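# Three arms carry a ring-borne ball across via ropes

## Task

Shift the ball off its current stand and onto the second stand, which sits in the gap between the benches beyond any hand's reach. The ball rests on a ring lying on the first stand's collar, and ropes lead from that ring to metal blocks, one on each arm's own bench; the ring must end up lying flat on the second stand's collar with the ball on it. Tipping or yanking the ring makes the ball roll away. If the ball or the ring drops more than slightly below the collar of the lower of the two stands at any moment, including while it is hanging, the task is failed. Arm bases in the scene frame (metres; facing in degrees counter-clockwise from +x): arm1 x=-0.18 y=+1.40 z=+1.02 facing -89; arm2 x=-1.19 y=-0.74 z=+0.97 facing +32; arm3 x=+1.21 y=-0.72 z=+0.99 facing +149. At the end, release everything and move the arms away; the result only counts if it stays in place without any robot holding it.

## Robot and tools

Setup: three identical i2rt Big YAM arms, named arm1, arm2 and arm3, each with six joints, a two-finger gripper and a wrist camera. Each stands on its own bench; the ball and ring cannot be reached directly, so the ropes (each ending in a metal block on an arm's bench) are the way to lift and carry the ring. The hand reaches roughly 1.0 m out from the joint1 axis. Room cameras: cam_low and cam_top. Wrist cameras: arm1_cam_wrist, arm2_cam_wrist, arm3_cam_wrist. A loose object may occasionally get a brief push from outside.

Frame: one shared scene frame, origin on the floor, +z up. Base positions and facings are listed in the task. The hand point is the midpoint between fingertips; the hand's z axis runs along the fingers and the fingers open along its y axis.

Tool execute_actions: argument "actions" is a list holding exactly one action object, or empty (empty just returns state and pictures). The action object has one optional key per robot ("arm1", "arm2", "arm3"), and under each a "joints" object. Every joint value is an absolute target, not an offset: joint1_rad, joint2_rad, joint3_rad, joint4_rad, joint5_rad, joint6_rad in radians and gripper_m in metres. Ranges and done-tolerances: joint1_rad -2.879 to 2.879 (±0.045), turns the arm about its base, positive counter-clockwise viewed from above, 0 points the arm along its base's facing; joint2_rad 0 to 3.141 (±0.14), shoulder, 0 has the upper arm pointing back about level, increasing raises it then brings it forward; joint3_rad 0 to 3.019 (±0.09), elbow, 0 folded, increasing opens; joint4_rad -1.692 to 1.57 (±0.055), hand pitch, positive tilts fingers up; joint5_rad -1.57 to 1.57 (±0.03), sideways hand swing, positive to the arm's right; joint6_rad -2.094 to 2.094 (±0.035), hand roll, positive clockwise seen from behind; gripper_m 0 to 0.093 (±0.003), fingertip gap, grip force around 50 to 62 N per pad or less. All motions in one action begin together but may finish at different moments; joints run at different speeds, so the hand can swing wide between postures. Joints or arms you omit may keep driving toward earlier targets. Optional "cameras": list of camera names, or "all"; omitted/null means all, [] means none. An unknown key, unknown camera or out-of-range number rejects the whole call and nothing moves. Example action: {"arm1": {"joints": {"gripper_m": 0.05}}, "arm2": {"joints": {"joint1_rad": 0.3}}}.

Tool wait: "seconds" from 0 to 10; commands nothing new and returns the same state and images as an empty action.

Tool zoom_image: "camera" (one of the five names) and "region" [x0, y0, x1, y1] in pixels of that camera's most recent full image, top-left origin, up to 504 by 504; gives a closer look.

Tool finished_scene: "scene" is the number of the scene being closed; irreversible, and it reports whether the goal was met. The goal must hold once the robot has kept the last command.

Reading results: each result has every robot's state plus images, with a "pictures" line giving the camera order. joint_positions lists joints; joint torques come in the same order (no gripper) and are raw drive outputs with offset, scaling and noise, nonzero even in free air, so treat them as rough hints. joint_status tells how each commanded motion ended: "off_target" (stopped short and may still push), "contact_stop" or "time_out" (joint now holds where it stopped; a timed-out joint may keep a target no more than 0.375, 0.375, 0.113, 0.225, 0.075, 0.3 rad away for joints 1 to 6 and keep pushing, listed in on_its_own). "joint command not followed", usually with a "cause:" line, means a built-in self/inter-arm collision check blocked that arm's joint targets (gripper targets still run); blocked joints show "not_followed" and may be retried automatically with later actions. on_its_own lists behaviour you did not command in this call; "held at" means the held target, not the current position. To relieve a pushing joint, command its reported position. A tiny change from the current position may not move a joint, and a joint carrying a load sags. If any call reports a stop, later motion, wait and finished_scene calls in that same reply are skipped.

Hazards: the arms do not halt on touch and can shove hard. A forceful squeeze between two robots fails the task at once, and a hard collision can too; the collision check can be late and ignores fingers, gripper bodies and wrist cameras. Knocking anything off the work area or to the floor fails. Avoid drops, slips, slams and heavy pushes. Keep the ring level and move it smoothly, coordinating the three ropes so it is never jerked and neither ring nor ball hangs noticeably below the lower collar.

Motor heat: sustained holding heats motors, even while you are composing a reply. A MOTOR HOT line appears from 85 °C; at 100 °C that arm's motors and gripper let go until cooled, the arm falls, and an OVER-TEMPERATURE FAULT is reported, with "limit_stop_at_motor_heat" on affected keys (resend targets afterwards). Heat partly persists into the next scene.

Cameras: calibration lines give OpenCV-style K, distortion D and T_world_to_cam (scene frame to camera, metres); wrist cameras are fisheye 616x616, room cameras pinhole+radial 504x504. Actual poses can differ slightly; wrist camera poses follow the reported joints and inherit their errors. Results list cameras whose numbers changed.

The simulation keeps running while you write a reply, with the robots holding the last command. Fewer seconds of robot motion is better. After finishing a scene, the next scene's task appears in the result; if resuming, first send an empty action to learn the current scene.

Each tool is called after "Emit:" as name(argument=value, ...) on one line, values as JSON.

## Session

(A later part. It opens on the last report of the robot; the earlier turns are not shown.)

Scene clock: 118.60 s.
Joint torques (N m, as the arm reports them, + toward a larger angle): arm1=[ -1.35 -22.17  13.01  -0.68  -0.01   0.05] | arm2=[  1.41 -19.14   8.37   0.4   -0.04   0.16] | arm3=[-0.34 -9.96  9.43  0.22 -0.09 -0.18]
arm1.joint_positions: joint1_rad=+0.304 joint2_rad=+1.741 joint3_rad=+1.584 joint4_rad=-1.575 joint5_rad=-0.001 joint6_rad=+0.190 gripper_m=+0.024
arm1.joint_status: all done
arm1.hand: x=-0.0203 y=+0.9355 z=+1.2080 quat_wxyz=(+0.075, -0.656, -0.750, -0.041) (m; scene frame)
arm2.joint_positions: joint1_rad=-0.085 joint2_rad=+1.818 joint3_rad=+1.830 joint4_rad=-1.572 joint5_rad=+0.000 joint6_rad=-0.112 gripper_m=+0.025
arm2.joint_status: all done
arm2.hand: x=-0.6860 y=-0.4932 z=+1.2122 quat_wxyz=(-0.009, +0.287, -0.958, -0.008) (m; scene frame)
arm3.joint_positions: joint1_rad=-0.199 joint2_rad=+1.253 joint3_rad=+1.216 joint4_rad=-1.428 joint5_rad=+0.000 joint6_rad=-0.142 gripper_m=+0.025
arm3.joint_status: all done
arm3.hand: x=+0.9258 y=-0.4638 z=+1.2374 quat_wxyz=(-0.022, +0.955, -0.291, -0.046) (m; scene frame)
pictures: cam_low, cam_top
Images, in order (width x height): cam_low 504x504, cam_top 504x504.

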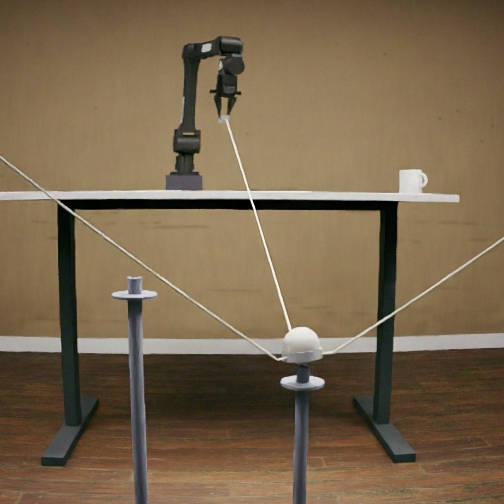

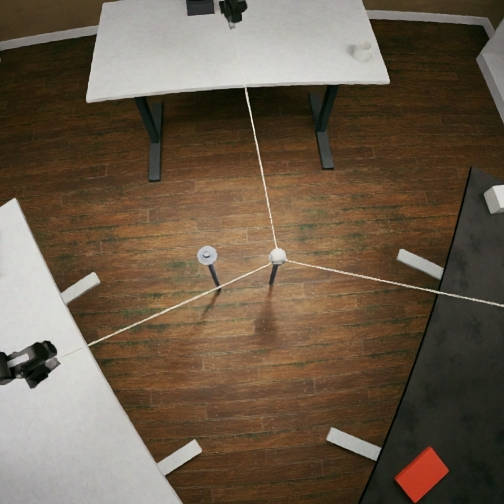

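Emit:
execute_actions(actions=[{"arm1":{"joints":{"joint1_rad":0.26,"joint2_rad":1.625,"joint3_rad":1.554,"joint6_rad":0.15}},"arm2":{"joints":{"joint1_rad":-0.003,"joint2_rad":1.666,"joint3_rad":1.778,"joint4_rad":-1.605,"joint6_rad":-0.01}},"arm3":{"joints":{"joint1_rad":-0.16,"joint2_rad":1.27,"joint3_rad":1.34,"joint4_rad":-1.47}}}], cameras=["cam_low"])

Emit:
execute_actions(actions=[{"arm1":{"joints":{"joint1_rad":0.216,"joint2_rad":1.547,"joint3_rad":1.524,"joint6_rad":0.11}},"arm2":{"joints":{"joint1_rad":0.079,"joint2_rad":1.549,"joint3_rad":1.726,"joint4_rad":-1.62,"joint6_rad":0.08}},"arm3":{"joints":{"joint1_rad":-0.13,"joint2_rad":1.30,"joint3_rad":1.405,"joint4_rad":-1.495}}}], cameras=["cam_low","cam_top"])

Scene clock: 154.57 s.
Joint torques (N m, as the arm reports them, + toward a larger angle): arm1=[ -1.48 -20.17   8.56  -0.51  -0.02  -0.14] | arm2=[  0.72 -15.39   8.98   0.51  -0.04   0.15] | arm3=[-0.76 -9.3  14.47  0.13 -0.08 -0.16]
arm1.joint_positions: joint1_rad=+0.255 joint2_rad=+1.657 joint3_rad=+1.558 joint4_rad=-1.577 joint5_rad=-0.001 joint6_rad=+0.160 gripper_m=+0.024
arm1.joint_status: all done
arm1.hand: x=-0.0468 y=+0.9419 z=+1.2382 quat_wxyz=(+0.050, -0.664, -0.745, -0.029) (m; scene frame)
arm2.joint_positions: joint1_rad=+0.003 joint2_rad=+1.679 joint3_rad=+1.771 joint4_rad=-1.586 joint5_rad=+0.000 joint6_rad=-0.021 gripper_m=+0.025
arm2.joint_status: all done
arm2.hand: x=-0.7404 y=-0.4693 z=+1.2624 quat_wxyz=(-0.041, +0.285, -0.957, -0.018) (m; scene frame)
arm3.joint_positions: joint1_rad=-0.163 joint2_rad=+1.278 joint3_rad=+1.271 joint4_rad=-1.454 joint5_rad=+0.000 joint6_rad=-0.142 gripper_m=+0.025
arm3.joint_status: all done
arm3.hand: x=+0.9087 y=-0.4672 z=+1.2500 quat_wxyz=(-0.022, +0.960, -0.274, -0.048) (m; scene frame)
pictures: cam_low
Images, in order (width x height): cam_low 504x504.

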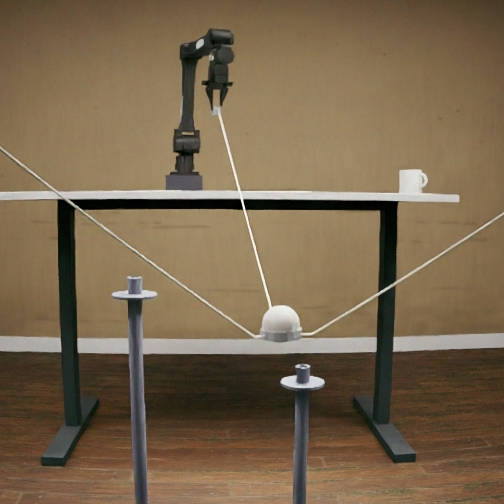

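Scene clock: 155.67 s.
Joint torques (N m, as the arm reports them, + toward a larger angle): arm1=[ -1.69 -18.95   9.22  -0.37  -0.02  -0.14] | arm2=[  0.89 -14.18   9.06   0.42  -0.04   0.14] | arm3=[-0.51 -9.5  14.58  0.07 -0.09 -0.16]
arm1.joint_positions: joint1_rad=+0.214 joint2_rad=+1.578 joint3_rad=+1.520 joint4_rad=-1.578 joint5_rad=-0.001 joint6_rad=+0.121 gripper_m=+0.024
arm1.joint_status: all done
arm1.hand: x=-0.0700 y=+0.9548 z=+1.2604 quat_wxyz=(+0.032, -0.666, -0.745, -0.019) (m; scene frame)
arm2.joint_positions: joint1_rad=+0.085 joint2_rad=+1.567 joint3_rad=+1.719 joint4_rad=-1.599 joint5_rad=+0.000 joint6_rad=+0.069 gripper_m=+0.025
arm2.joint_status: all done
arm2.hand: x=-0.7917 y=-0.4540 z=+1.2959 quat_wxyz=(-0.061, +0.281, -0.957, -0.029) (m; scene frame)
arm3.joint_positions: joint1_rad=-0.134 joint2_rad=+1.306 joint3_rad=+1.334 joint4_rad=-1.478 joint5_rad=+0.000 joint6_rad=-0.142 gripper_m=+0.025
arm3.joint_status: all done
arm3.hand: x=+0.8911 y=-0.4676 z=+1.2647 quat_wxyz=(-0.023, +0.964, -0.260, -0.054) (m; scene frame)
pictures: cam_low, cam_top
Images, in order (width x height): cam_low 504x504, cam_top 504x504.

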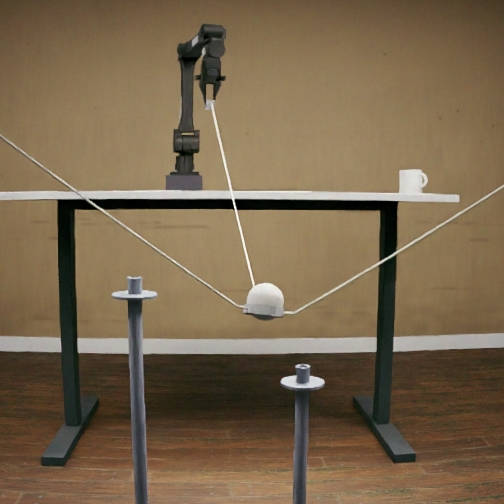

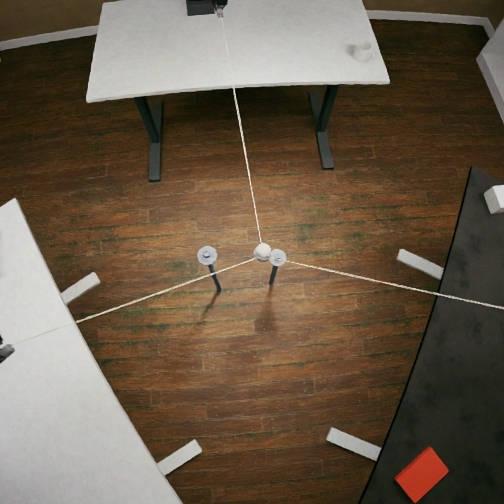

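Emit:
execute_actions(actions=[{"arm1":{"joints":{"joint1_rad":0.172,"joint2_rad":1.472,"joint3_rad":1.494,"joint6_rad":0.07}},"arm2":{"joints":{"joint1_rad":0.16,"joint2_rad":1.44,"joint3_rad":1.665,"joint4_rad":-1.635,"joint6_rad":0.17}},"arm3":{"joints":{"joint1_rad":-0.10,"joint2_rad":1.325,"joint3_rad":1.475,"joint4_rad":-1.525,"joint6_rad":-0.09}}}], cameras=[])

Emit:
execute_actions(actions=[{"arm1":{"joints":{"joint1_rad":0.128,"joint2_rad":1.396,"joint3_rad":1.465,"joint6_rad":0.03}},"arm2":{"joints":{"joint1_rad":0.24,"joint2_rad":1.33,"joint3_rad":1.61,"joint4_rad":-1.65,"joint6_rad":0.26}},"arm3":{"joints":{"joint1_rad":-0.07,"joint2_rad":1.35,"joint3_rad":1.54,"joint4_rad":-1.55,"joint6_rad":-0.04}}}], cameras=["cam_low"])

Emit:
execute_actions(actions=[{"arm1":{"joints":{"joint1_rad":0.083,"joint2_rad":1.32,"joint3_rad":1.436,"joint6_rad":0.0}},"arm2":{"joints":{"joint1_rad":0.32,"joint2_rad":1.22,"joint3_rad":1.555,"joint4_rad":-1.665,"joint6_rad":0.35}},"arm3":{"joints":{"joint1_rad":-0.04,"joint2_rad":1.378,"joint3_rad":1.60,"joint4_rad":-1.575,"joint6_rad":0.0}}}], cameras=["cam_low","cam_top"])

Scene clock: 172.43 s.
Joint torques (N m, as the arm reports them, + toward a larger angle): arm1=[ -1.61 -17.5    9.25  -0.27  -0.02  -0.15] | arm2=[  1.18 -11.97   9.04   0.67  -0.05   0.16] | arm3=[ -0.58 -10.08  14.61   0.07  -0.08  -0.04]
arm1.joint_positions: joint1_rad=+0.170 joint2_rad=+1.503 joint3_rad=+1.491 joint4_rad=-1.578 joint5_rad=-0.001 joint6_rad=+0.081 gripper_m=+0.024
arm1.joint_status: all done
arm1.hand: x=-0.0926 y=+0.9668 z=+1.2814 quat_wxyz=(+0.014, -0.667, -0.745, -0.006) (m; scene frame)
arm2.joint_positions: joint1_rad=+0.165 joint2_rad=+1.458 joint3_rad=+1.658 joint4_rad=-1.615 joint5_rad=+0.001 joint6_rad=+0.159 gripper_m=+0.025
arm2.joint_status: all done
arm2.hand: x=-0.8443 y=-0.4478 z=+1.3201 quat_wxyz=(-0.074, +0.276, -0.958, -0.040) (m; scene frame)
arm3.joint_positions: joint1_rad=-0.103 joint2_rad=+1.333 joint3_rad=+1.405 joint4_rad=-1.506 joint5_rad=+0.000 joint6_rad=-0.099 gripper_m=+0.025
arm3.joint_status: all done
arm3.hand: x=+0.8729 y=-0.4693 z=+1.2827 quat_wxyz=(-0.024, +0.962, -0.266, -0.062) (m; scene frame)
pictures: none
No camera images: the call's "cameras" was empty. Leave "cameras" out to get every camera's image.

Scene clock: 173.57 s.
Joint torques (N m, as the arm reports them, + toward a larger angle): arm1=[ -1.71 -16.18   9.42  -0.11  -0.03  -0.15] | arm2=[  1.2  -11.03   9.     0.7   -0.06   0.17] | arm3=[ -0.39 -10.47  14.71   0.07  -0.09  -0.02]
arm1.joint_positions: joint1_rad=+0.126 joint2_rad=+1.424 joint3_rad=+1.462 joint4_rad=-1.579 joint5_rad=-0.001 joint6_rad=+0.041 gripper_m=+0.024
arm1.joint_status: all done
arm1.hand: x=-0.1141 y=+0.9819 z=+1.3030 quat_wxyz=(-0.005, -0.669, -0.743, +0.009) (m; scene frame)
arm2.joint_positions: joint1_rad=+0.242 joint2_rad=+1.345 joint3_rad=+1.602 joint4_rad=-1.631 joint5_rad=+0.001 joint6_rad=+0.249 gripper_m=+0.025
arm2.joint_status: all done
arm2.hand: x=-0.8958 y=-0.4500 z=+1.3431 quat_wxyz=(-0.088, +0.269, -0.957, -0.056) (m; scene frame)
arm3.joint_positions: joint1_rad=-0.073 joint2_rad=+1.357 joint3_rad=+1.468 joint4_rad=-1.532 joint5_rad=+0.000 joint6_rad=-0.049 gripper_m=+0.025
arm3.joint_status: all done
arm3.hand: x=+0.8564 y=-0.4727 z=+1.2986 quat_wxyz=(-0.024, +0.959, -0.275, -0.069) (m; scene frame)
pictures: cam_low
Images, in order (width x height): cam_low 504x504.

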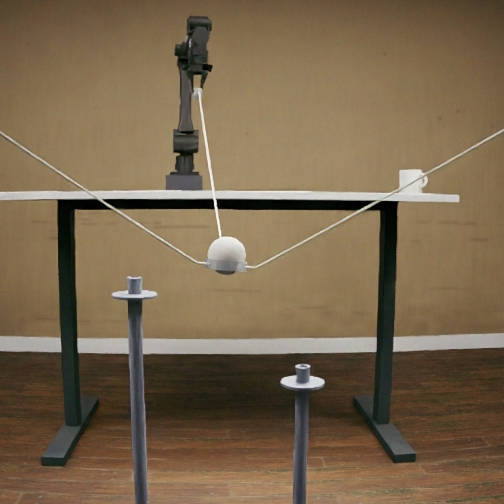

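Scene clock: 174.53 s.
Joint torques (N m, as the arm reports them, + toward a larger angle): arm1=[ -1.76 -14.46   9.58  -0.03  -0.03  -0.15] | arm2=[ 1.36 -8.72  9.02  0.89 -0.07  0.17] | arm3=[ -0.5  -10.56  14.87   0.08  -0.07  -0.02]
arm1.joint_positions: joint1_rad=+0.082 joint2_rad=+1.347 joint3_rad=+1.432 joint4_rad=-1.579 joint5_rad=-0.001 joint6_rad=+0.011 gripper_m=+0.024
arm1.joint_status: all done
arm1.hand: x=-0.1344 y=+0.9985 z=+1.3219 quat_wxyz=(-0.023, -0.674, -0.738, +0.025) (m; scene frame)
arm2.joint_positions: joint1_rad=+0.320 joint2_rad=+1.235 joint3_rad=+1.546 joint4_rad=-1.647 joint5_rad=+0.001 joint6_rad=+0.339 gripper_m=+0.025
arm2.joint_status: all done
arm2.hand: x=-0.9448 y=-0.4583 z=+1.3607 quat_wxyz=(-0.100, +0.262, -0.957, -0.074) (m; scene frame)
arm3.joint_positions: joint1_rad=-0.043 joint2_rad=+1.387 joint3_rad=+1.526 joint4_rad=-1.556 joint5_rad=+0.000 joint6_rad=-0.009 gripper_m=+0.025
arm3.joint_status: all done
arm3.hand: x=+0.8399 y=-0.4774 z=+1.3096 quat_wxyz=(-0.022, +0.957, -0.280, -0.072) (m; scene frame)
pictures: cam_low, cam_top
Images, in order (width x height): cam_low 504x504, cam_top 504x504.

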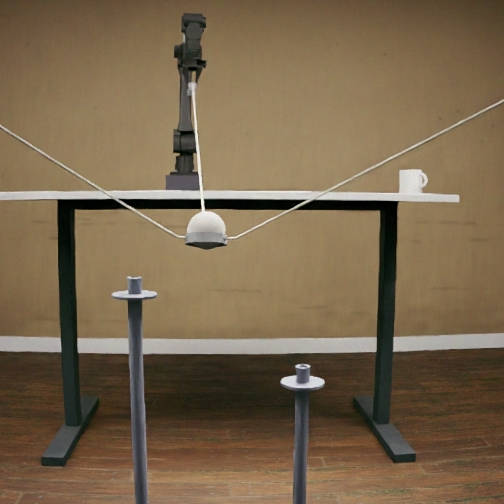

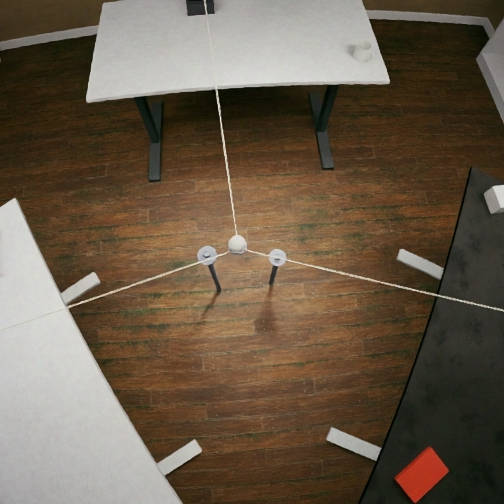

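Emit:
execute_actions(actions=[{"arm1":{"joints":{"joint1_rad":-0.005,"joint6_rad":-0.06}},"arm2":{"joints":{"joint1_rad":0.392,"joint2_rad":1.165,"joint3_rad":1.505,"joint4_rad":-1.672,"joint6_rad":0.43}},"arm3":{"joints":{"joint1_rad":0.0,"joint2_rad":1.455,"joint3_rad":1.67,"joint6_rad":0.04}}}], cameras=[])

Emit:
execute_actions(actions=[{"arm1":{"joints":{"joint1_rad":-0.09,"joint6_rad":-0.13}},"arm2":{"joints":{"joint1_rad":0.473,"joint2_rad":1.112,"joint3_rad":1.46,"joint4_rad":-1.68,"joint6_rad":0.51}},"arm3":{"joints":{"joint1_rad":0.04,"joint2_rad":1.533,"joint3_rad":1.745,"joint6_rad":0.07}}}], cameras=["cam_low"])

Emit:
execute_actions(actions=[{"arm1":{"joints":{"joint1_rad":-0.175,"joint4_rad":-1.55,"joint6_rad":-0.2}},"arm2":{"joints":{"joint1_rad":0.565,"joint2_rad":1.062,"joint3_rad":1.418,"joint4_rad":-1.688,"joint6_rad":0.6}},"arm3":{"joints":{"joint1_rad":0.075,"joint2_rad":1.61,"joint3_rad":1.82,"joint6_rad":0.1}}}], cameras=[])

Emit:
execute_actions(actions=[{"arm1":{"joints":{"joint1_rad":-0.26,"joint4_rad":-1.52,"joint6_rad":-0.27}},"arm2":{"joints":{"joint1_rad":0.67,"joint2_rad":1.02,"joint3_rad":1.382,"joint4_rad":-1.69,"joint6_rad":0.7}},"arm3":{"joints":{"joint1_rad":0.105,"joint2_rad":1.688,"joint3_rad":1.895,"joint6_rad":0.13}}}], cameras=["cam_low","cam_top"])

Scene clock: 198.53 s.
Joint torques (N m, as the arm reports them, + toward a larger angle): arm1=[ -1.36 -14.56   9.53  -0.02  -0.04  -0.13] | arm2=[ 1.08 -8.88  8.61  0.76 -0.08  0.13] | arm3=[ -0.72 -13.07  14.39   0.27  -0.06  -0.02]
arm1.joint_positions: joint1_rad=-0.010 joint2_rad=+1.347 joint3_rad=+1.432 joint4_rad=-1.579 joint5_rad=-0.001 joint6_rad=-0.049 gripper_m=+0.024
arm1.joint_status: all done
arm1.hand: x=-0.1716 y=+0.9965 z=+1.3222 quat_wxyz=(-0.021, -0.685, -0.727, +0.027) (m; scene frame)
arm2.joint_positions: joint1_rad=+0.389 joint2_rad=+1.197 joint3_rad=+1.501 joint4_rad=-1.653 joint5_rad=+0.002 joint6_rad=+0.419 gripper_m=+0.025
arm2.joint_status: all done
arm2.hand: x=-0.9752 y=-0.4556 z=+1.3546 quat_wxyz=(-0.090, +0.257, -0.959, -0.076) (m; scene frame)
arm3.joint_positions: joint1_rad=-0.001 joint2_rad=+1.472 joint3_rad=+1.603 joint4_rad=-1.560 joint5_rad=+0.000 joint6_rad=+0.031 gripper_m=+0.025
arm3.joint_status: all done
arm3.hand: x=+0.8045 y=-0.4775 z=+1.3047 quat_wxyz=(-0.017, +0.958, -0.279, -0.067) (m; scene frame)
pictures: none
No camera images: the call's "cameras" was empty. Leave "cameras" out to get every camera's image.

Scene clock: 199.47 s.
Joint torques (N m, as the arm reports them, + toward a larger angle): arm1=[ -1.48 -14.7    9.55  -0.02  -0.04  -0.14] | arm2=[ 1.22 -7.54  8.42  0.81 -0.11  0.15] | arm3=[ -0.7  -13.94  14.35   0.29  -0.05  -0.01]
arm1.joint_positions: joint1_rad=-0.094 joint2_rad=+1.347 joint3_rad=+1.432 joint4_rad=-1.579 joint5_rad=-0.001 joint6_rad=-0.119 gripper_m=+0.024
arm1.joint_status: all done
arm1.hand: x=-0.2054 y=+0.9976 z=+1.3225 quat_wxyz=(-0.019, -0.690, -0.723, +0.029) (m; scene frame)
arm2.joint_positions: joint1_rad=+0.470 joint2_rad=+1.136 joint3_rad=+1.456 joint4_rad=-1.661 joint5_rad=+0.003 joint6_rad=+0.499 gripper_m=+0.025
arm2.joint_status: all done
arm2.hand: x=-1.0117 y=-0.4586 z=+1.3552 quat_wxyz=(-0.087, +0.258, -0.958, -0.085) (m; scene frame)
arm3.joint_positions: joint1_rad=+0.039 joint2_rad=+1.549 joint3_rad=+1.678 joint4_rad=-1.562 joint5_rad=+0.000 joint6_rad=+0.061 gripper_m=+0.025
arm3.joint_status: all done
arm3.hand: x=+0.7700 y=-0.4800 z=+1.3003 quat_wxyz=(-0.014, +0.959, -0.274, -0.066) (m; scene frame)
pictures: cam_low
Images, in order (width x height): cam_low 504x504.

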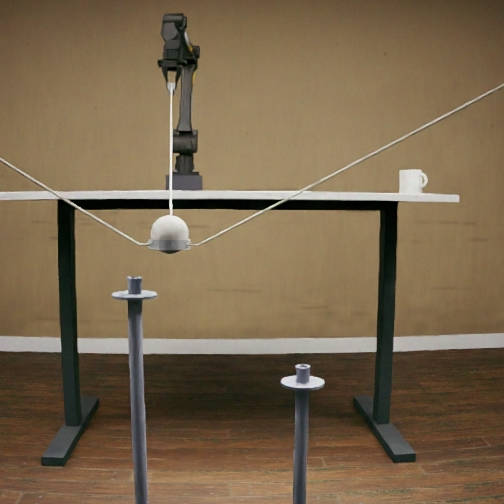

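Scene clock: 200.43 s.
Joint torques (N m, as the arm reports them, + toward a larger angle): arm1=[ -1.52 -14.61   9.58   1.21  -0.03  -0.15] | arm2=[ 1.37 -8.15  8.84  0.76 -0.11  0.15] | arm3=[ -0.36 -14.83  14.29   0.33  -0.08  -0.05]
arm1.joint_positions: joint1_rad=-0.178 joint2_rad=+1.347 joint3_rad=+1.432 joint4_rad=-1.557 joint5_rad=-0.001 joint6_rad=-0.190 gripper_m=+0.024
arm1.joint_status: all done
arm1.hand: x=-0.2399 y=+0.9962 z=+1.3233 quat_wxyz=(-0.023, -0.695, -0.718, +0.040) (m; scene frame)
arm2.joint_positions: joint1_rad=+0.562 joint2_rad=+1.088 joint3_rad=+1.414 joint4_rad=-1.669 joint5_rad=+0.003 joint6_rad=+0.590 gripper_m=+0.025
arm2.joint_status: all done
arm2.hand: x=-1.0475 y=-0.4608 z=+1.3522 quat_wxyz=(-0.079, +0.259, -0.958, -0.092) (m; scene frame)
arm3.joint_positions: joint1_rad=+0.072 joint2_rad=+1.625 joint3_rad=+1.753 joint4_rad=-1.562 joint5_rad=+0.000 joint6_rad=+0.091 gripper_m=+0.025
arm3.joint_status: all done
arm3.hand: x=+0.7371 y=-0.4819 z=+1.2939 quat_wxyz=(-0.012, +0.960, -0.273, -0.065) (m; scene frame)
pictures: none
No camera images: the call's "cameras" was empty. Leave "cameras" out to get every camera's image.

Scene clock: 201.43 s.
Joint torques (N m, as the arm reports them, + toward a larger angle): arm1=[ -1.66 -14.6    9.59   1.41  -0.02  -0.14] | arm2=[ 1.46 -6.86  8.51  0.75 -0.12  0.11] | arm3=[ -0.4  -16.09  14.32   0.3   -0.07  -0.02]
arm1.joint_positions: joint1_rad=-0.263 joint2_rad=+1.347 joint3_rad=+1.432 joint4_rad=-1.530 joint5_rad=-0.002 joint6_rad=-0.260 gripper_m=+0.024
arm1.joint_status: all done
arm1.hand: x=-0.2752 y=+0.9965 z=+1.3244 quat_wxyz=(-0.027, -0.699, -0.712, +0.054) (m; scene frame)
arm2.joint_positions: joint1_rad=+0.666 joint2_rad=+1.046 joint3_rad=+1.378 joint4_rad=-1.672 joint5_rad=+0.004 joint6_rad=+0.690 gripper_m=+0.025
arm2.joint_status: all done
arm2.hand: x=-1.0837 y=-0.4618 z=+1.3493 quat_wxyz=(-0.072, +0.261, -0.958, -0.100) (m; scene frame)
arm3.joint_positions: joint1_rad=+0.101 joint2_rad=+1.704 joint3_rad=+1.828 joint4_rad=-1.562 joint5_rad=+0.000 joint6_rad=+0.121 gripper_m=+0.025
arm3.joint_status: all done
arm3.hand: x=+0.7049 y=-0.4835 z=+1.2843 quat_wxyz=(-0.010, +0.960, -0.274, -0.064) (m; scene frame)
pictures: cam_low, cam_top
Images, in order (width x height): cam_low 504x504, cam_top 504x504.

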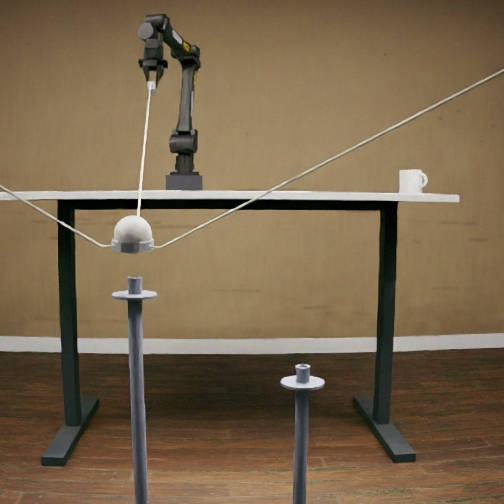

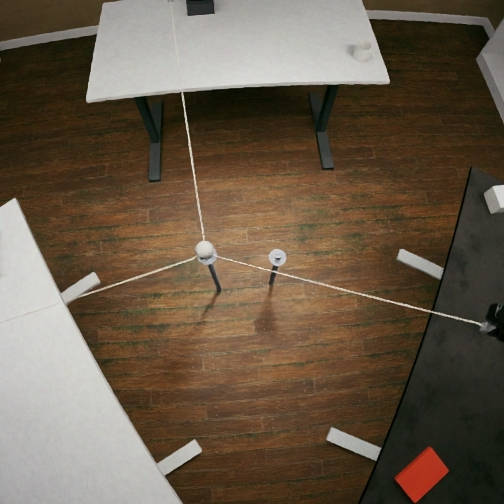

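Emit:
execute_actions(actions=[{"arm1":{"joints":{"joint3_rad":1.385}},"arm2":{"joints":{"joint3_rad":1.335,"joint4_rad":-1.62}},"arm3":{"joints":{"joint3_rad":1.78,"joint4_rad":-1.52}}}], cameras=[])

Emit:
execute_actions(actions=[{"arm1":{"joints":{"joint3_rad":1.34,"joint4_rad":-1.47}},"arm2":{"joints":{"joint3_rad":1.29,"joint4_rad":-1.575}},"arm3":{"joints":{"joint3_rad":1.735,"joint4_rad":-1.475}}}], cameras=["cam_low","cam_top"])

Emit:
zoom_image(camera="cam_top", region=[170,220,250,290])

Scene clock: 212.37 s.
Joint torques (N m, as the arm reports them, + toward a larger angle): arm1=[ -1.61 -14.53   9.56   1.21  -0.02  -0.14] | arm2=[ 1.79 -6.65  8.68  2.11 -0.11  0.12] | arm3=[ -0.47 -16.4    9.69   0.71  -0.06  -0.03]
arm1.joint_positions: joint1_rad=-0.263 joint2_rad=+1.347 joint3_rad=+1.381 joint4_rad=-1.527 joint5_rad=-0.002 joint6_rad=-0.261 gripper_m=+0.024
arm1.joint_status: all done
arm1.hand: x=-0.2729 y=+1.0070 z=+1.3037 quat_wxyz=(-0.015, -0.700, -0.713, +0.033) (m; scene frame)
arm2.joint_positions: joint1_rad=+0.666 joint2_rad=+1.043 joint3_rad=+1.330 joint4_rad=-1.636 joint5_rad=+0.004 joint6_rad=+0.690 gripper_m=+0.025
arm2.joint_status: all done
arm2.hand: x=-1.0829 y=-0.4596 z=+1.3320 quat_wxyz=(-0.069, +0.261, -0.958, -0.096) (m; scene frame)
arm3.joint_positions: joint1_rad=+0.101 joint2_rad=+1.704 joint3_rad=+1.773 joint4_rad=-1.521 joint5_rad=+0.000 joint6_rad=+0.122 gripper_m=+0.025
arm3.joint_status: all done
arm3.hand: x=+0.7059 y=-0.4840 z=+1.2632 quat_wxyz=(-0.009, +0.960, -0.274, -0.057) (m; scene frame)
pictures: none
No camera images: the call's "cameras" was empty. Leave "cameras" out to get every camera's image.

Scene clock: 213.07 s.
Joint torques (N m, as the arm reports them, + toward a larger angle): arm1=[ -1.62 -14.72   9.4    1.23  -0.02  -0.14] | arm2=[ 1.43 -7.49  8.81  2.15 -0.14  0.12] | arm3=[ -0.35 -16.19   9.46   0.84  -0.07  -0.02]
arm1.joint_positions: joint1_rad=-0.263 joint2_rad=+1.347 joint3_rad=+1.338 joint4_rad=-1.478 joint5_rad=-0.002 joint6_rad=-0.261 gripper_m=+0.024
arm1.joint_status: all done
arm1.hand: x=-0.2734 y=+1.0056 z=+1.2875 quat_wxyz=(-0.016, -0.700, -0.713, +0.036) (m; scene frame)
arm2.joint_positions: joint1_rad=+0.666 joint2_rad=+1.042 joint3_rad=+1.285 joint4_rad=-1.592 joint5_rad=+0.004 joint6_rad=+0.690 gripper_m=+0.025
arm2.joint_status: all done
arm2.hand: x=-1.0814 y=-0.4554 z=+1.3156 quat_wxyz=(-0.069, +0.261, -0.958, -0.097) (m; scene frame)
arm3.joint_positions: joint1_rad=+0.101 joint2_rad=+1.704 joint3_rad=+1.731 joint4_rad=-1.477 joint5_rad=+0.000 joint6_rad=+0.122 gripper_m=+0.025
arm3.joint_status: all done
arm3.hand: x=+0.7047 y=-0.4834 z=+1.2472 quat_wxyz=(-0.009, +0.960, -0.274, -0.058) (m; scene frame)
pictures: cam_low, cam_top
Images, in order (width x height): cam_low 504x504, cam_top 504x504.

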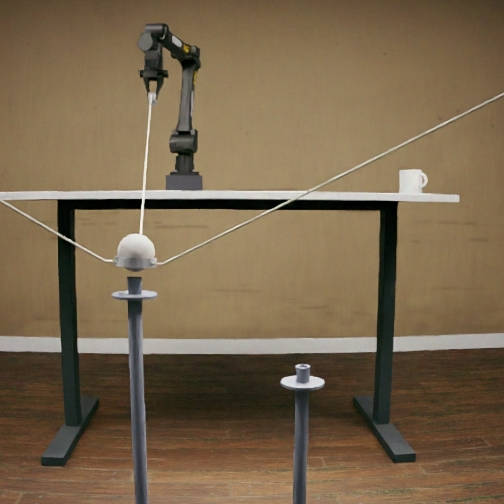

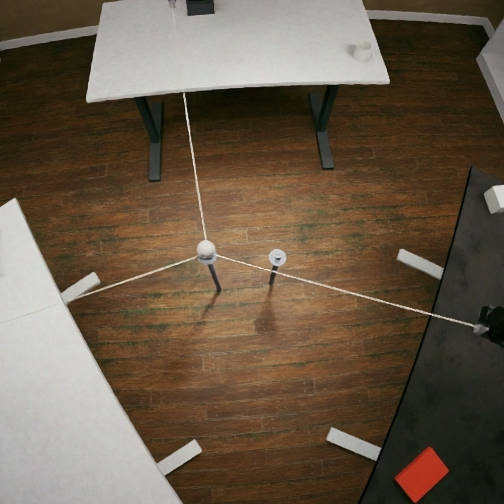

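Region (170, 220, 250, 290) of cam_top's 504x504 image, scaled by 6.300, with more detail than that image has; it fills the top 441 rows of this view, and the rest is white.

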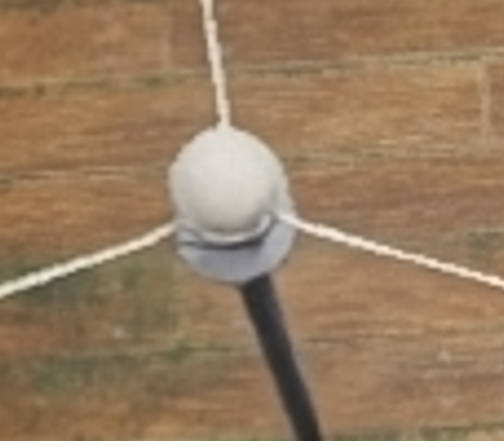

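Emit:
execute_actions(actions=[{"arm1":{"joints":{"joint3_rad":1.305,"joint4_rad":-1.425}},"arm2":{"joints":{"joint3_rad":1.255,"joint4_rad":-1.55}},"arm3":{"joints":{"joint3_rad":1.70,"joint4_rad":-1.435}}}], cameras=["cam_low"])

Emit:
execute_actions(actions=[{"arm1":{"joints":{"joint3_rad":1.265,"joint4_rad":-1.385}},"arm2":{"joints":{"joint3_rad":1.215,"joint4_rad":-1.51}},"arm3":{"joints":{"joint3_rad":1.66,"joint4_rad":-1.395}}}], cameras=["cam_low"])

Emit:
execute_actions(actions=[{"arm1":{"joints":{"joint3_rad":1.22,"joint4_rad":-1.34}},"arm2":{"joints":{"joint3_rad":1.17,"joint4_rad":-1.465}},"arm3":{"joints":{"joint3_rad":1.615,"joint4_rad":-1.35}}}], cameras=["cam_low","cam_top"])

Scene clock: 227.97 s.
Joint torques (N m, as the arm reports them, + toward a larger angle): arm1=[ -1.63 -14.57   9.33   1.43  -0.02  -0.14] | arm2=[ 1.69 -6.43  8.73  2.2  -0.13  0.14] | arm3=[ -0.75 -16.39   9.41   0.89  -0.05  -0.03]
arm1.joint_positions: joint1_rad=-0.263 joint2_rad=+1.347 joint3_rad=+1.304 joint4_rad=-1.437 joint5_rad=-0.002 joint6_rad=-0.261 gripper_m=+0.024
arm1.joint_status: all done
arm1.hand: x=-0.2739 y=+1.0041 z=+1.2750 quat_wxyz=(-0.018, -0.700, -0.713, +0.039) (m; scene frame)
arm2.joint_positions: joint1_rad=+0.666 joint2_rad=+1.042 joint3_rad=+1.252 joint4_rad=-1.568 joint5_rad=+0.004 joint6_rad=+0.690 gripper_m=+0.025
arm2.joint_status: all done
arm2.hand: x=-1.0812 y=-0.4546 z=+1.3031 quat_wxyz=(-0.066, +0.261, -0.959, -0.093) (m; scene frame)
arm3.joint_positions: joint1_rad=+0.101 joint2_rad=+1.704 joint3_rad=+1.697 joint4_rad=-1.440 joint5_rad=+0.000 joint6_rad=+0.122 gripper_m=+0.025
arm3.joint_status: all done
arm3.hand: x=+0.7042 y=-0.4832 z=+1.2341 quat_wxyz=(-0.009, +0.960, -0.274, -0.059) (m; scene frame)
pictures: cam_low
Images, in order (width x height): cam_low 504x504.

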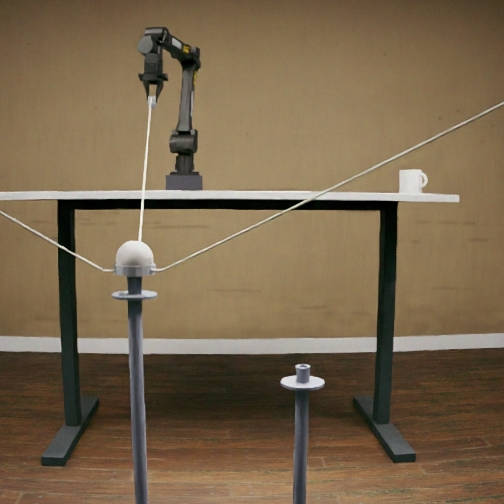

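Scene clock: 228.70 s.
Joint torques (N m, as the arm reports them, + toward a larger angle): arm1=[ -1.65 -14.45   9.36   1.48  -0.02  -0.14] | arm2=[ 1.39 -6.13  8.79  2.2  -0.1   0.13] | arm3=[ -0.38 -16.44   9.47   1.04  -0.05  -0.02]
arm1.joint_positions: joint1_rad=-0.263 joint2_rad=+1.347 joint3_rad=+1.263 joint4_rad=-1.398 joint5_rad=-0.002 joint6_rad=-0.261 gripper_m=+0.024
arm1.joint_status: all done
arm1.hand: x=-0.2736 y=+1.0058 z=+1.2593 quat_wxyz=(-0.018, -0.700, -0.713, +0.038) (m; scene frame)
arm2.joint_positions: joint1_rad=+0.666 joint2_rad=+1.039 joint3_rad=+1.213 joint4_rad=-1.529 joint5_rad=+0.004 joint6_rad=+0.690 gripper_m=+0.025
arm2.joint_status: all done
arm2.hand: x=-1.0804 y=-0.4524 z=+1.2891 quat_wxyz=(-0.067, +0.261, -0.959, -0.094) (m; scene frame)
arm3.joint_positions: joint1_rad=+0.101 joint2_rad=+1.704 joint3_rad=+1.657 joint4_rad=-1.403 joint5_rad=+0.000 joint6_rad=+0.122 gripper_m=+0.025
arm3.joint_status: all done
arm3.hand: x=+0.7053 y=-0.4838 z=+1.2186 quat_wxyz=(-0.009, +0.960, -0.274, -0.058) (m; scene frame)
pictures: cam_low
Images, in order (width x height): cam_low 504x504.

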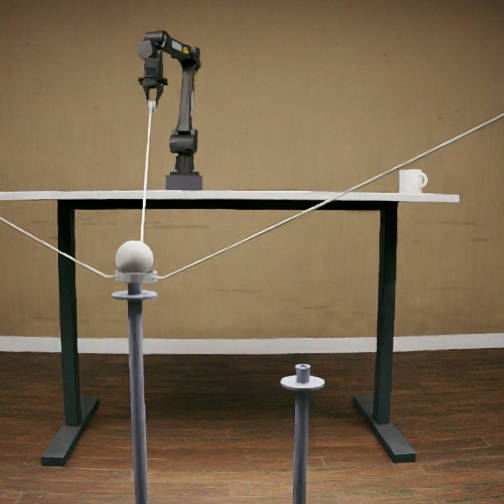

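Scene clock: 229.47 s.
Joint torques (N m, as the arm reports them, + toward a larger angle): arm1=[ -1.67 -14.55   9.31   1.48  -0.02  -0.14] | arm2=[ 1.41 -6.8   8.84  2.3  -0.14  0.12] | arm3=[ -0.46 -16.34   9.36   1.1   -0.06  -0.02]
arm1.joint_positions: joint1_rad=-0.263 joint2_rad=+1.347 joint3_rad=+1.218 joint4_rad=-1.354 joint5_rad=-0.002 joint6_rad=-0.261 gripper_m=+0.024
arm1.joint_status: all done
arm1.hand: x=-0.2733 y=+1.0078 z=+1.2422 quat_wxyz=(-0.017, -0.700, -0.713, +0.038) (m; scene frame)
arm2.joint_positions: joint1_rad=+0.666 joint2_rad=+1.038 joint3_rad=+1.167 joint4_rad=-1.484 joint5_rad=+0.004 joint6_rad=+0.690 gripper_m=+0.025
arm2.joint_status: all done
arm2.hand: x=-1.0796 y=-0.4500 z=+1.2722 quat_wxyz=(-0.067, +0.261, -0.958, -0.094) (m; scene frame)
arm3.joint_positions: joint1_rad=+0.101 joint2_rad=+1.704 joint3_rad=+1.611 joint4_rad=-1.358 joint5_rad=+0.000 joint6_rad=+0.122 gripper_m=+0.025
arm3.joint_status: all done
arm3.hand: x=+0.7066 y=-0.4843 z=+1.2013 quat_wxyz=(-0.009, +0.960, -0.274, -0.058) (m; scene frame)
pictures: cam_low, cam_top
Images, in order (width x height): cam_low 504x504, cam_top 504x504.

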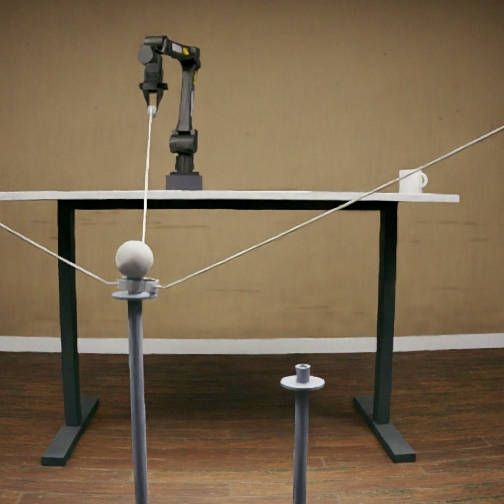

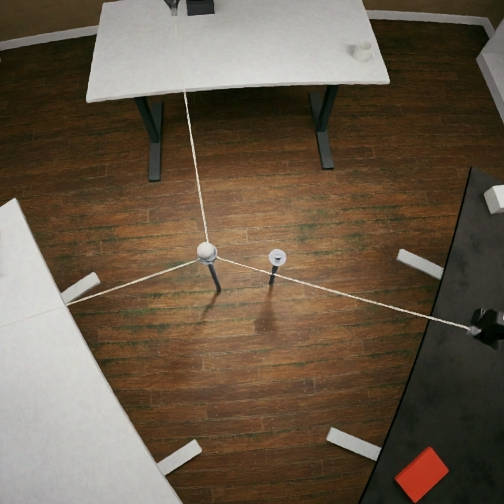

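Set blocks down with known poses.

Emit:
execute_actions(actions=[{"arm1":{"joints":{"joint2_rad":1.45}},"arm2":{"joints":{"joint2_rad":1.15}},"arm3":{"joints":{"joint2_rad":1.79}}}], cameras=[])

Emit:
execute_actions(actions=[{"arm1":{"joints":{"joint2_rad":1.955,"joint3_rad":1.29,"joint4_rad":-0.88,"joint6_rad":-0.1}},"arm2":{"joints":{"joint1_rad":0.377,"joint2_rad":1.865,"joint3_rad":1.26,"joint4_rad":-0.92,"joint6_rad":0.3}},"arm3":{"joints":{"joint1_rad":0.02,"joint2_rad":2.03,"joint3_rad":1.49,"joint4_rad":-1.03,"joint6_rad":0}}}], cameras=["cam_low","cam_top"])

Scene clock: 241.03 s.
Joint torques (N m, as the arm reports them, + toward a larger angle): arm1=[ -1.64 -14.33   8.89   1.27  -0.02  -0.14] | arm2=[ 1.3  -8.55  8.52  1.93 -0.09  0.13] | arm3=[ -0.44 -17.16   9.4    0.81  -0.05  -0.04]
arm1.joint_positions: joint1_rad=-0.263 joint2_rad=+1.461 joint3_rad=+1.218 joint4_rad=-1.354 joint5_rad=-0.002 joint6_rad=-0.261 gripper_m=+0.024
arm1.joint_status: all done
arm1.hand: x=-0.2756 y=+1.0005 z=+1.1980 quat_wxyz=(+0.012, -0.701, -0.713, -0.011) (m; scene frame)
arm2.joint_positions: joint1_rad=+0.666 joint2_rad=+1.164 joint3_rad=+1.167 joint4_rad=-1.482 joint5_rad=+0.003 joint6_rad=+0.690 gripper_m=+0.025
arm2.joint_status: all done
arm2.hand: x=-1.0730 y=-0.4311 z=+1.2339 quat_wxyz=(-0.031, +0.262, -0.963, -0.044) (m; scene frame)
arm3.joint_positions: joint1_rad=+0.101 joint2_rad=+1.805 joint3_rad=+1.607 joint4_rad=-1.358 joint5_rad=+0.000 joint6_rad=+0.122 gripper_m=+0.025
arm3.joint_status: all done
arm3.hand: x=+0.7023 y=-0.4824 z=+1.1460 quat_wxyz=(-0.001, +0.962, -0.275, -0.006) (m; scene frame)
pictures: none
No camera images: the call's "cameras" was empty. Leave "cameras" out to get every camera's image.

Scene clock: 242.47 s.
Joint torques (N m, as the arm reports them, + toward a larger angle): arm1=[ -1.71 -21.37  10.17   1.28   0.     0.05] | arm2=[  1.62 -17.06   9.11   1.76  -0.02  -0.1 ] | arm3=[  0.03 -18.66   7.55   1.3   -0.09  -0.19]
arm1.joint_positions: joint1_rad=-0.263 joint2_rad=+1.976 joint3_rad=+1.246 joint4_rad=-0.895 joint5_rad=-0.002 joint6_rad=-0.111 gripper_m=+0.024
arm1.joint_status: all done
arm1.hand: x=-0.2998 y=+0.9125 z=+0.9722 quat_wxyz=(+0.020, -0.752, -0.659, -0.022) (m; scene frame)
arm2.joint_positions: joint1_rad=+0.370 joint2_rad=+1.885 joint3_rad=+1.231 joint4_rad=-0.937 joint5_rad=+0.000 joint6_rad=+0.312 gripper_m=+0.025
arm2.joint_status: all done
arm2.hand: x=-0.8869 y=-0.3442 z=+0.9658 quat_wxyz=(+0.004, +0.302, -0.953, -0.001) (m; scene frame)
arm3.joint_positions: joint1_rad=+0.010 joint2_rad=+2.046 joint3_rad=+1.488 joint4_rad=-1.053 joint5_rad=+0.001 joint6_rad=+0.010 gripper_m=+0.025
arm3.joint_status: all done
arm3.hand: x=+0.7129 y=-0.4303 z=+0.9719 quat_wxyz=(+0.006, +0.964, -0.264, +0.021) (m; scene frame)
pictures: cam_low, cam_top
Images, in order (width x height): cam_low 504x504, cam_top 504x504.

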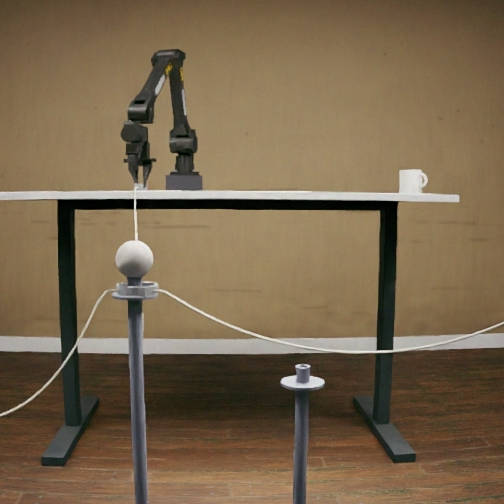

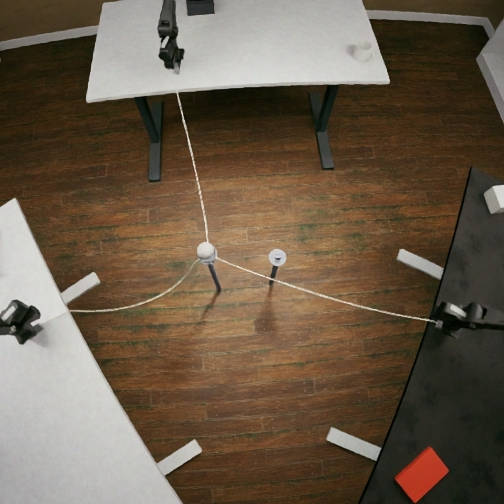

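Emit:
execute_actions(actions=[{"arm1":{"joints":{"gripper_m":0.06}},"arm2":{"joints":{"gripper_m":0.06}},"arm3":{"joints":{"gripper_m":0.06}}}], cameras=[])

Emit:
execute_actions(actions=[{"arm1":{"joints":{"joint2_rad":1.6}},"arm2":{"joints":{"joint2_rad":1.55}},"arm3":{"joints":{"joint2_rad":1.7}}}], cameras=["cam_low"])

Emit:
finished_scene(scene=2)

Scene clock: 248.10 s.
Joint torques (N m, as the arm reports them, + toward a larger angle): arm1=[ -1.67 -21.47  10.18   1.31   0.     0.04] | arm2=[  1.9  -16.49   9.37   1.71  -0.02  -0.07] | arm3=[  0.04 -19.32   7.55   0.93  -0.07  -0.19]
arm1.joint_positions: joint1_rad=-0.263 joint2_rad=+1.976 joint3_rad=+1.246 joint4_rad=-0.895 joint5_rad=-0.002 joint6_rad=-0.110 gripper_m=+0.060
arm1.joint_status: all done
arm1.hand: x=-0.2998 y=+0.9125 z=+0.9722 quat_wxyz=(+0.020, -0.752, -0.658, -0.022) (m; scene frame)
arm2.joint_positions: joint1_rad=+0.370 joint2_rad=+1.884 joint3_rad=+1.231 joint4_rad=-0.937 joint5_rad=+0.000 joint6_rad=+0.312 gripper_m=+0.060
arm2.joint_status: all done
arm2.hand: x=-0.8868 y=-0.3441 z=+0.9660 quat_wxyz=(+0.004, +0.302, -0.953, -0.001) (m; scene frame)
arm3.joint_positions: joint1_rad=+0.010 joint2_rad=+2.046 joint3_rad=+1.488 joint4_rad=-1.042 joint5_rad=+0.001 joint6_rad=+0.008 gripper_m=+0.060
arm3.joint_status: all done
arm3.hand: x=+0.7107 y=-0.4291 z=+0.9718 quat_wxyz=(+0.004, +0.964, -0.264, +0.016) (m; scene frame)
pictures: none
No camera images: the call's "cameras" was empty. Leave "cameras" out to get every camera's image.

Scene clock: 249.47 s.
Joint torques (N m, as the arm reports them, + toward a larger angle): arm1=[ -1.68 -14.59  11.99   2.01   0.     0.05] | arm2=[  1.92 -11.53  10.81   2.36  -0.03  -0.09] | arm3=[  0.32 -14.64  10.11   1.46  -0.1   -0.17]
arm1.joint_positions: joint1_rad=-0.263 joint2_rad=+1.584 joint3_rad=+1.253 joint4_rad=-0.895 joint5_rad=-0.002 joint6_rad=-0.110 gripper_m=+0.060
arm1.joint_status: all done
arm1.hand: x=-0.3062 y=+0.8775 z=+1.1735 quat_wxyz=(-0.093, -0.741, -0.650, +0.141) (m; scene frame)
arm2.joint_positions: joint1_rad=+0.370 joint2_rad=+1.532 joint3_rad=+1.231 joint4_rad=-0.937 joint5_rad=+0.000 joint6_rad=+0.312 gripper_m=+0.060
arm2.joint_status: all done
arm2.hand: x=-0.8763 y=-0.3322 z=+1.1402 quat_wxyz=(-0.139, +0.297, -0.939, -0.103) (m; scene frame)
arm3.joint_positions: joint1_rad=+0.010 joint2_rad=+1.694 joint3_rad=+1.480 joint4_rad=-1.041 joint5_rad=+0.001 joint6_rad=+0.008 gripper_m=+0.060
arm3.joint_status: all done
arm3.hand: x=+0.6986 y=-0.4219 z=+1.1671 quat_wxyz=(-0.040, +0.953, -0.260, -0.150) (m; scene frame)
pictures: cam_low
Images, in order (width x height): cam_low 504x504.

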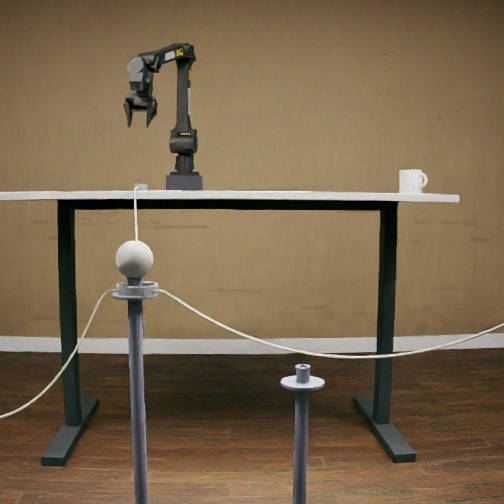

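The scene is finished: the task was done.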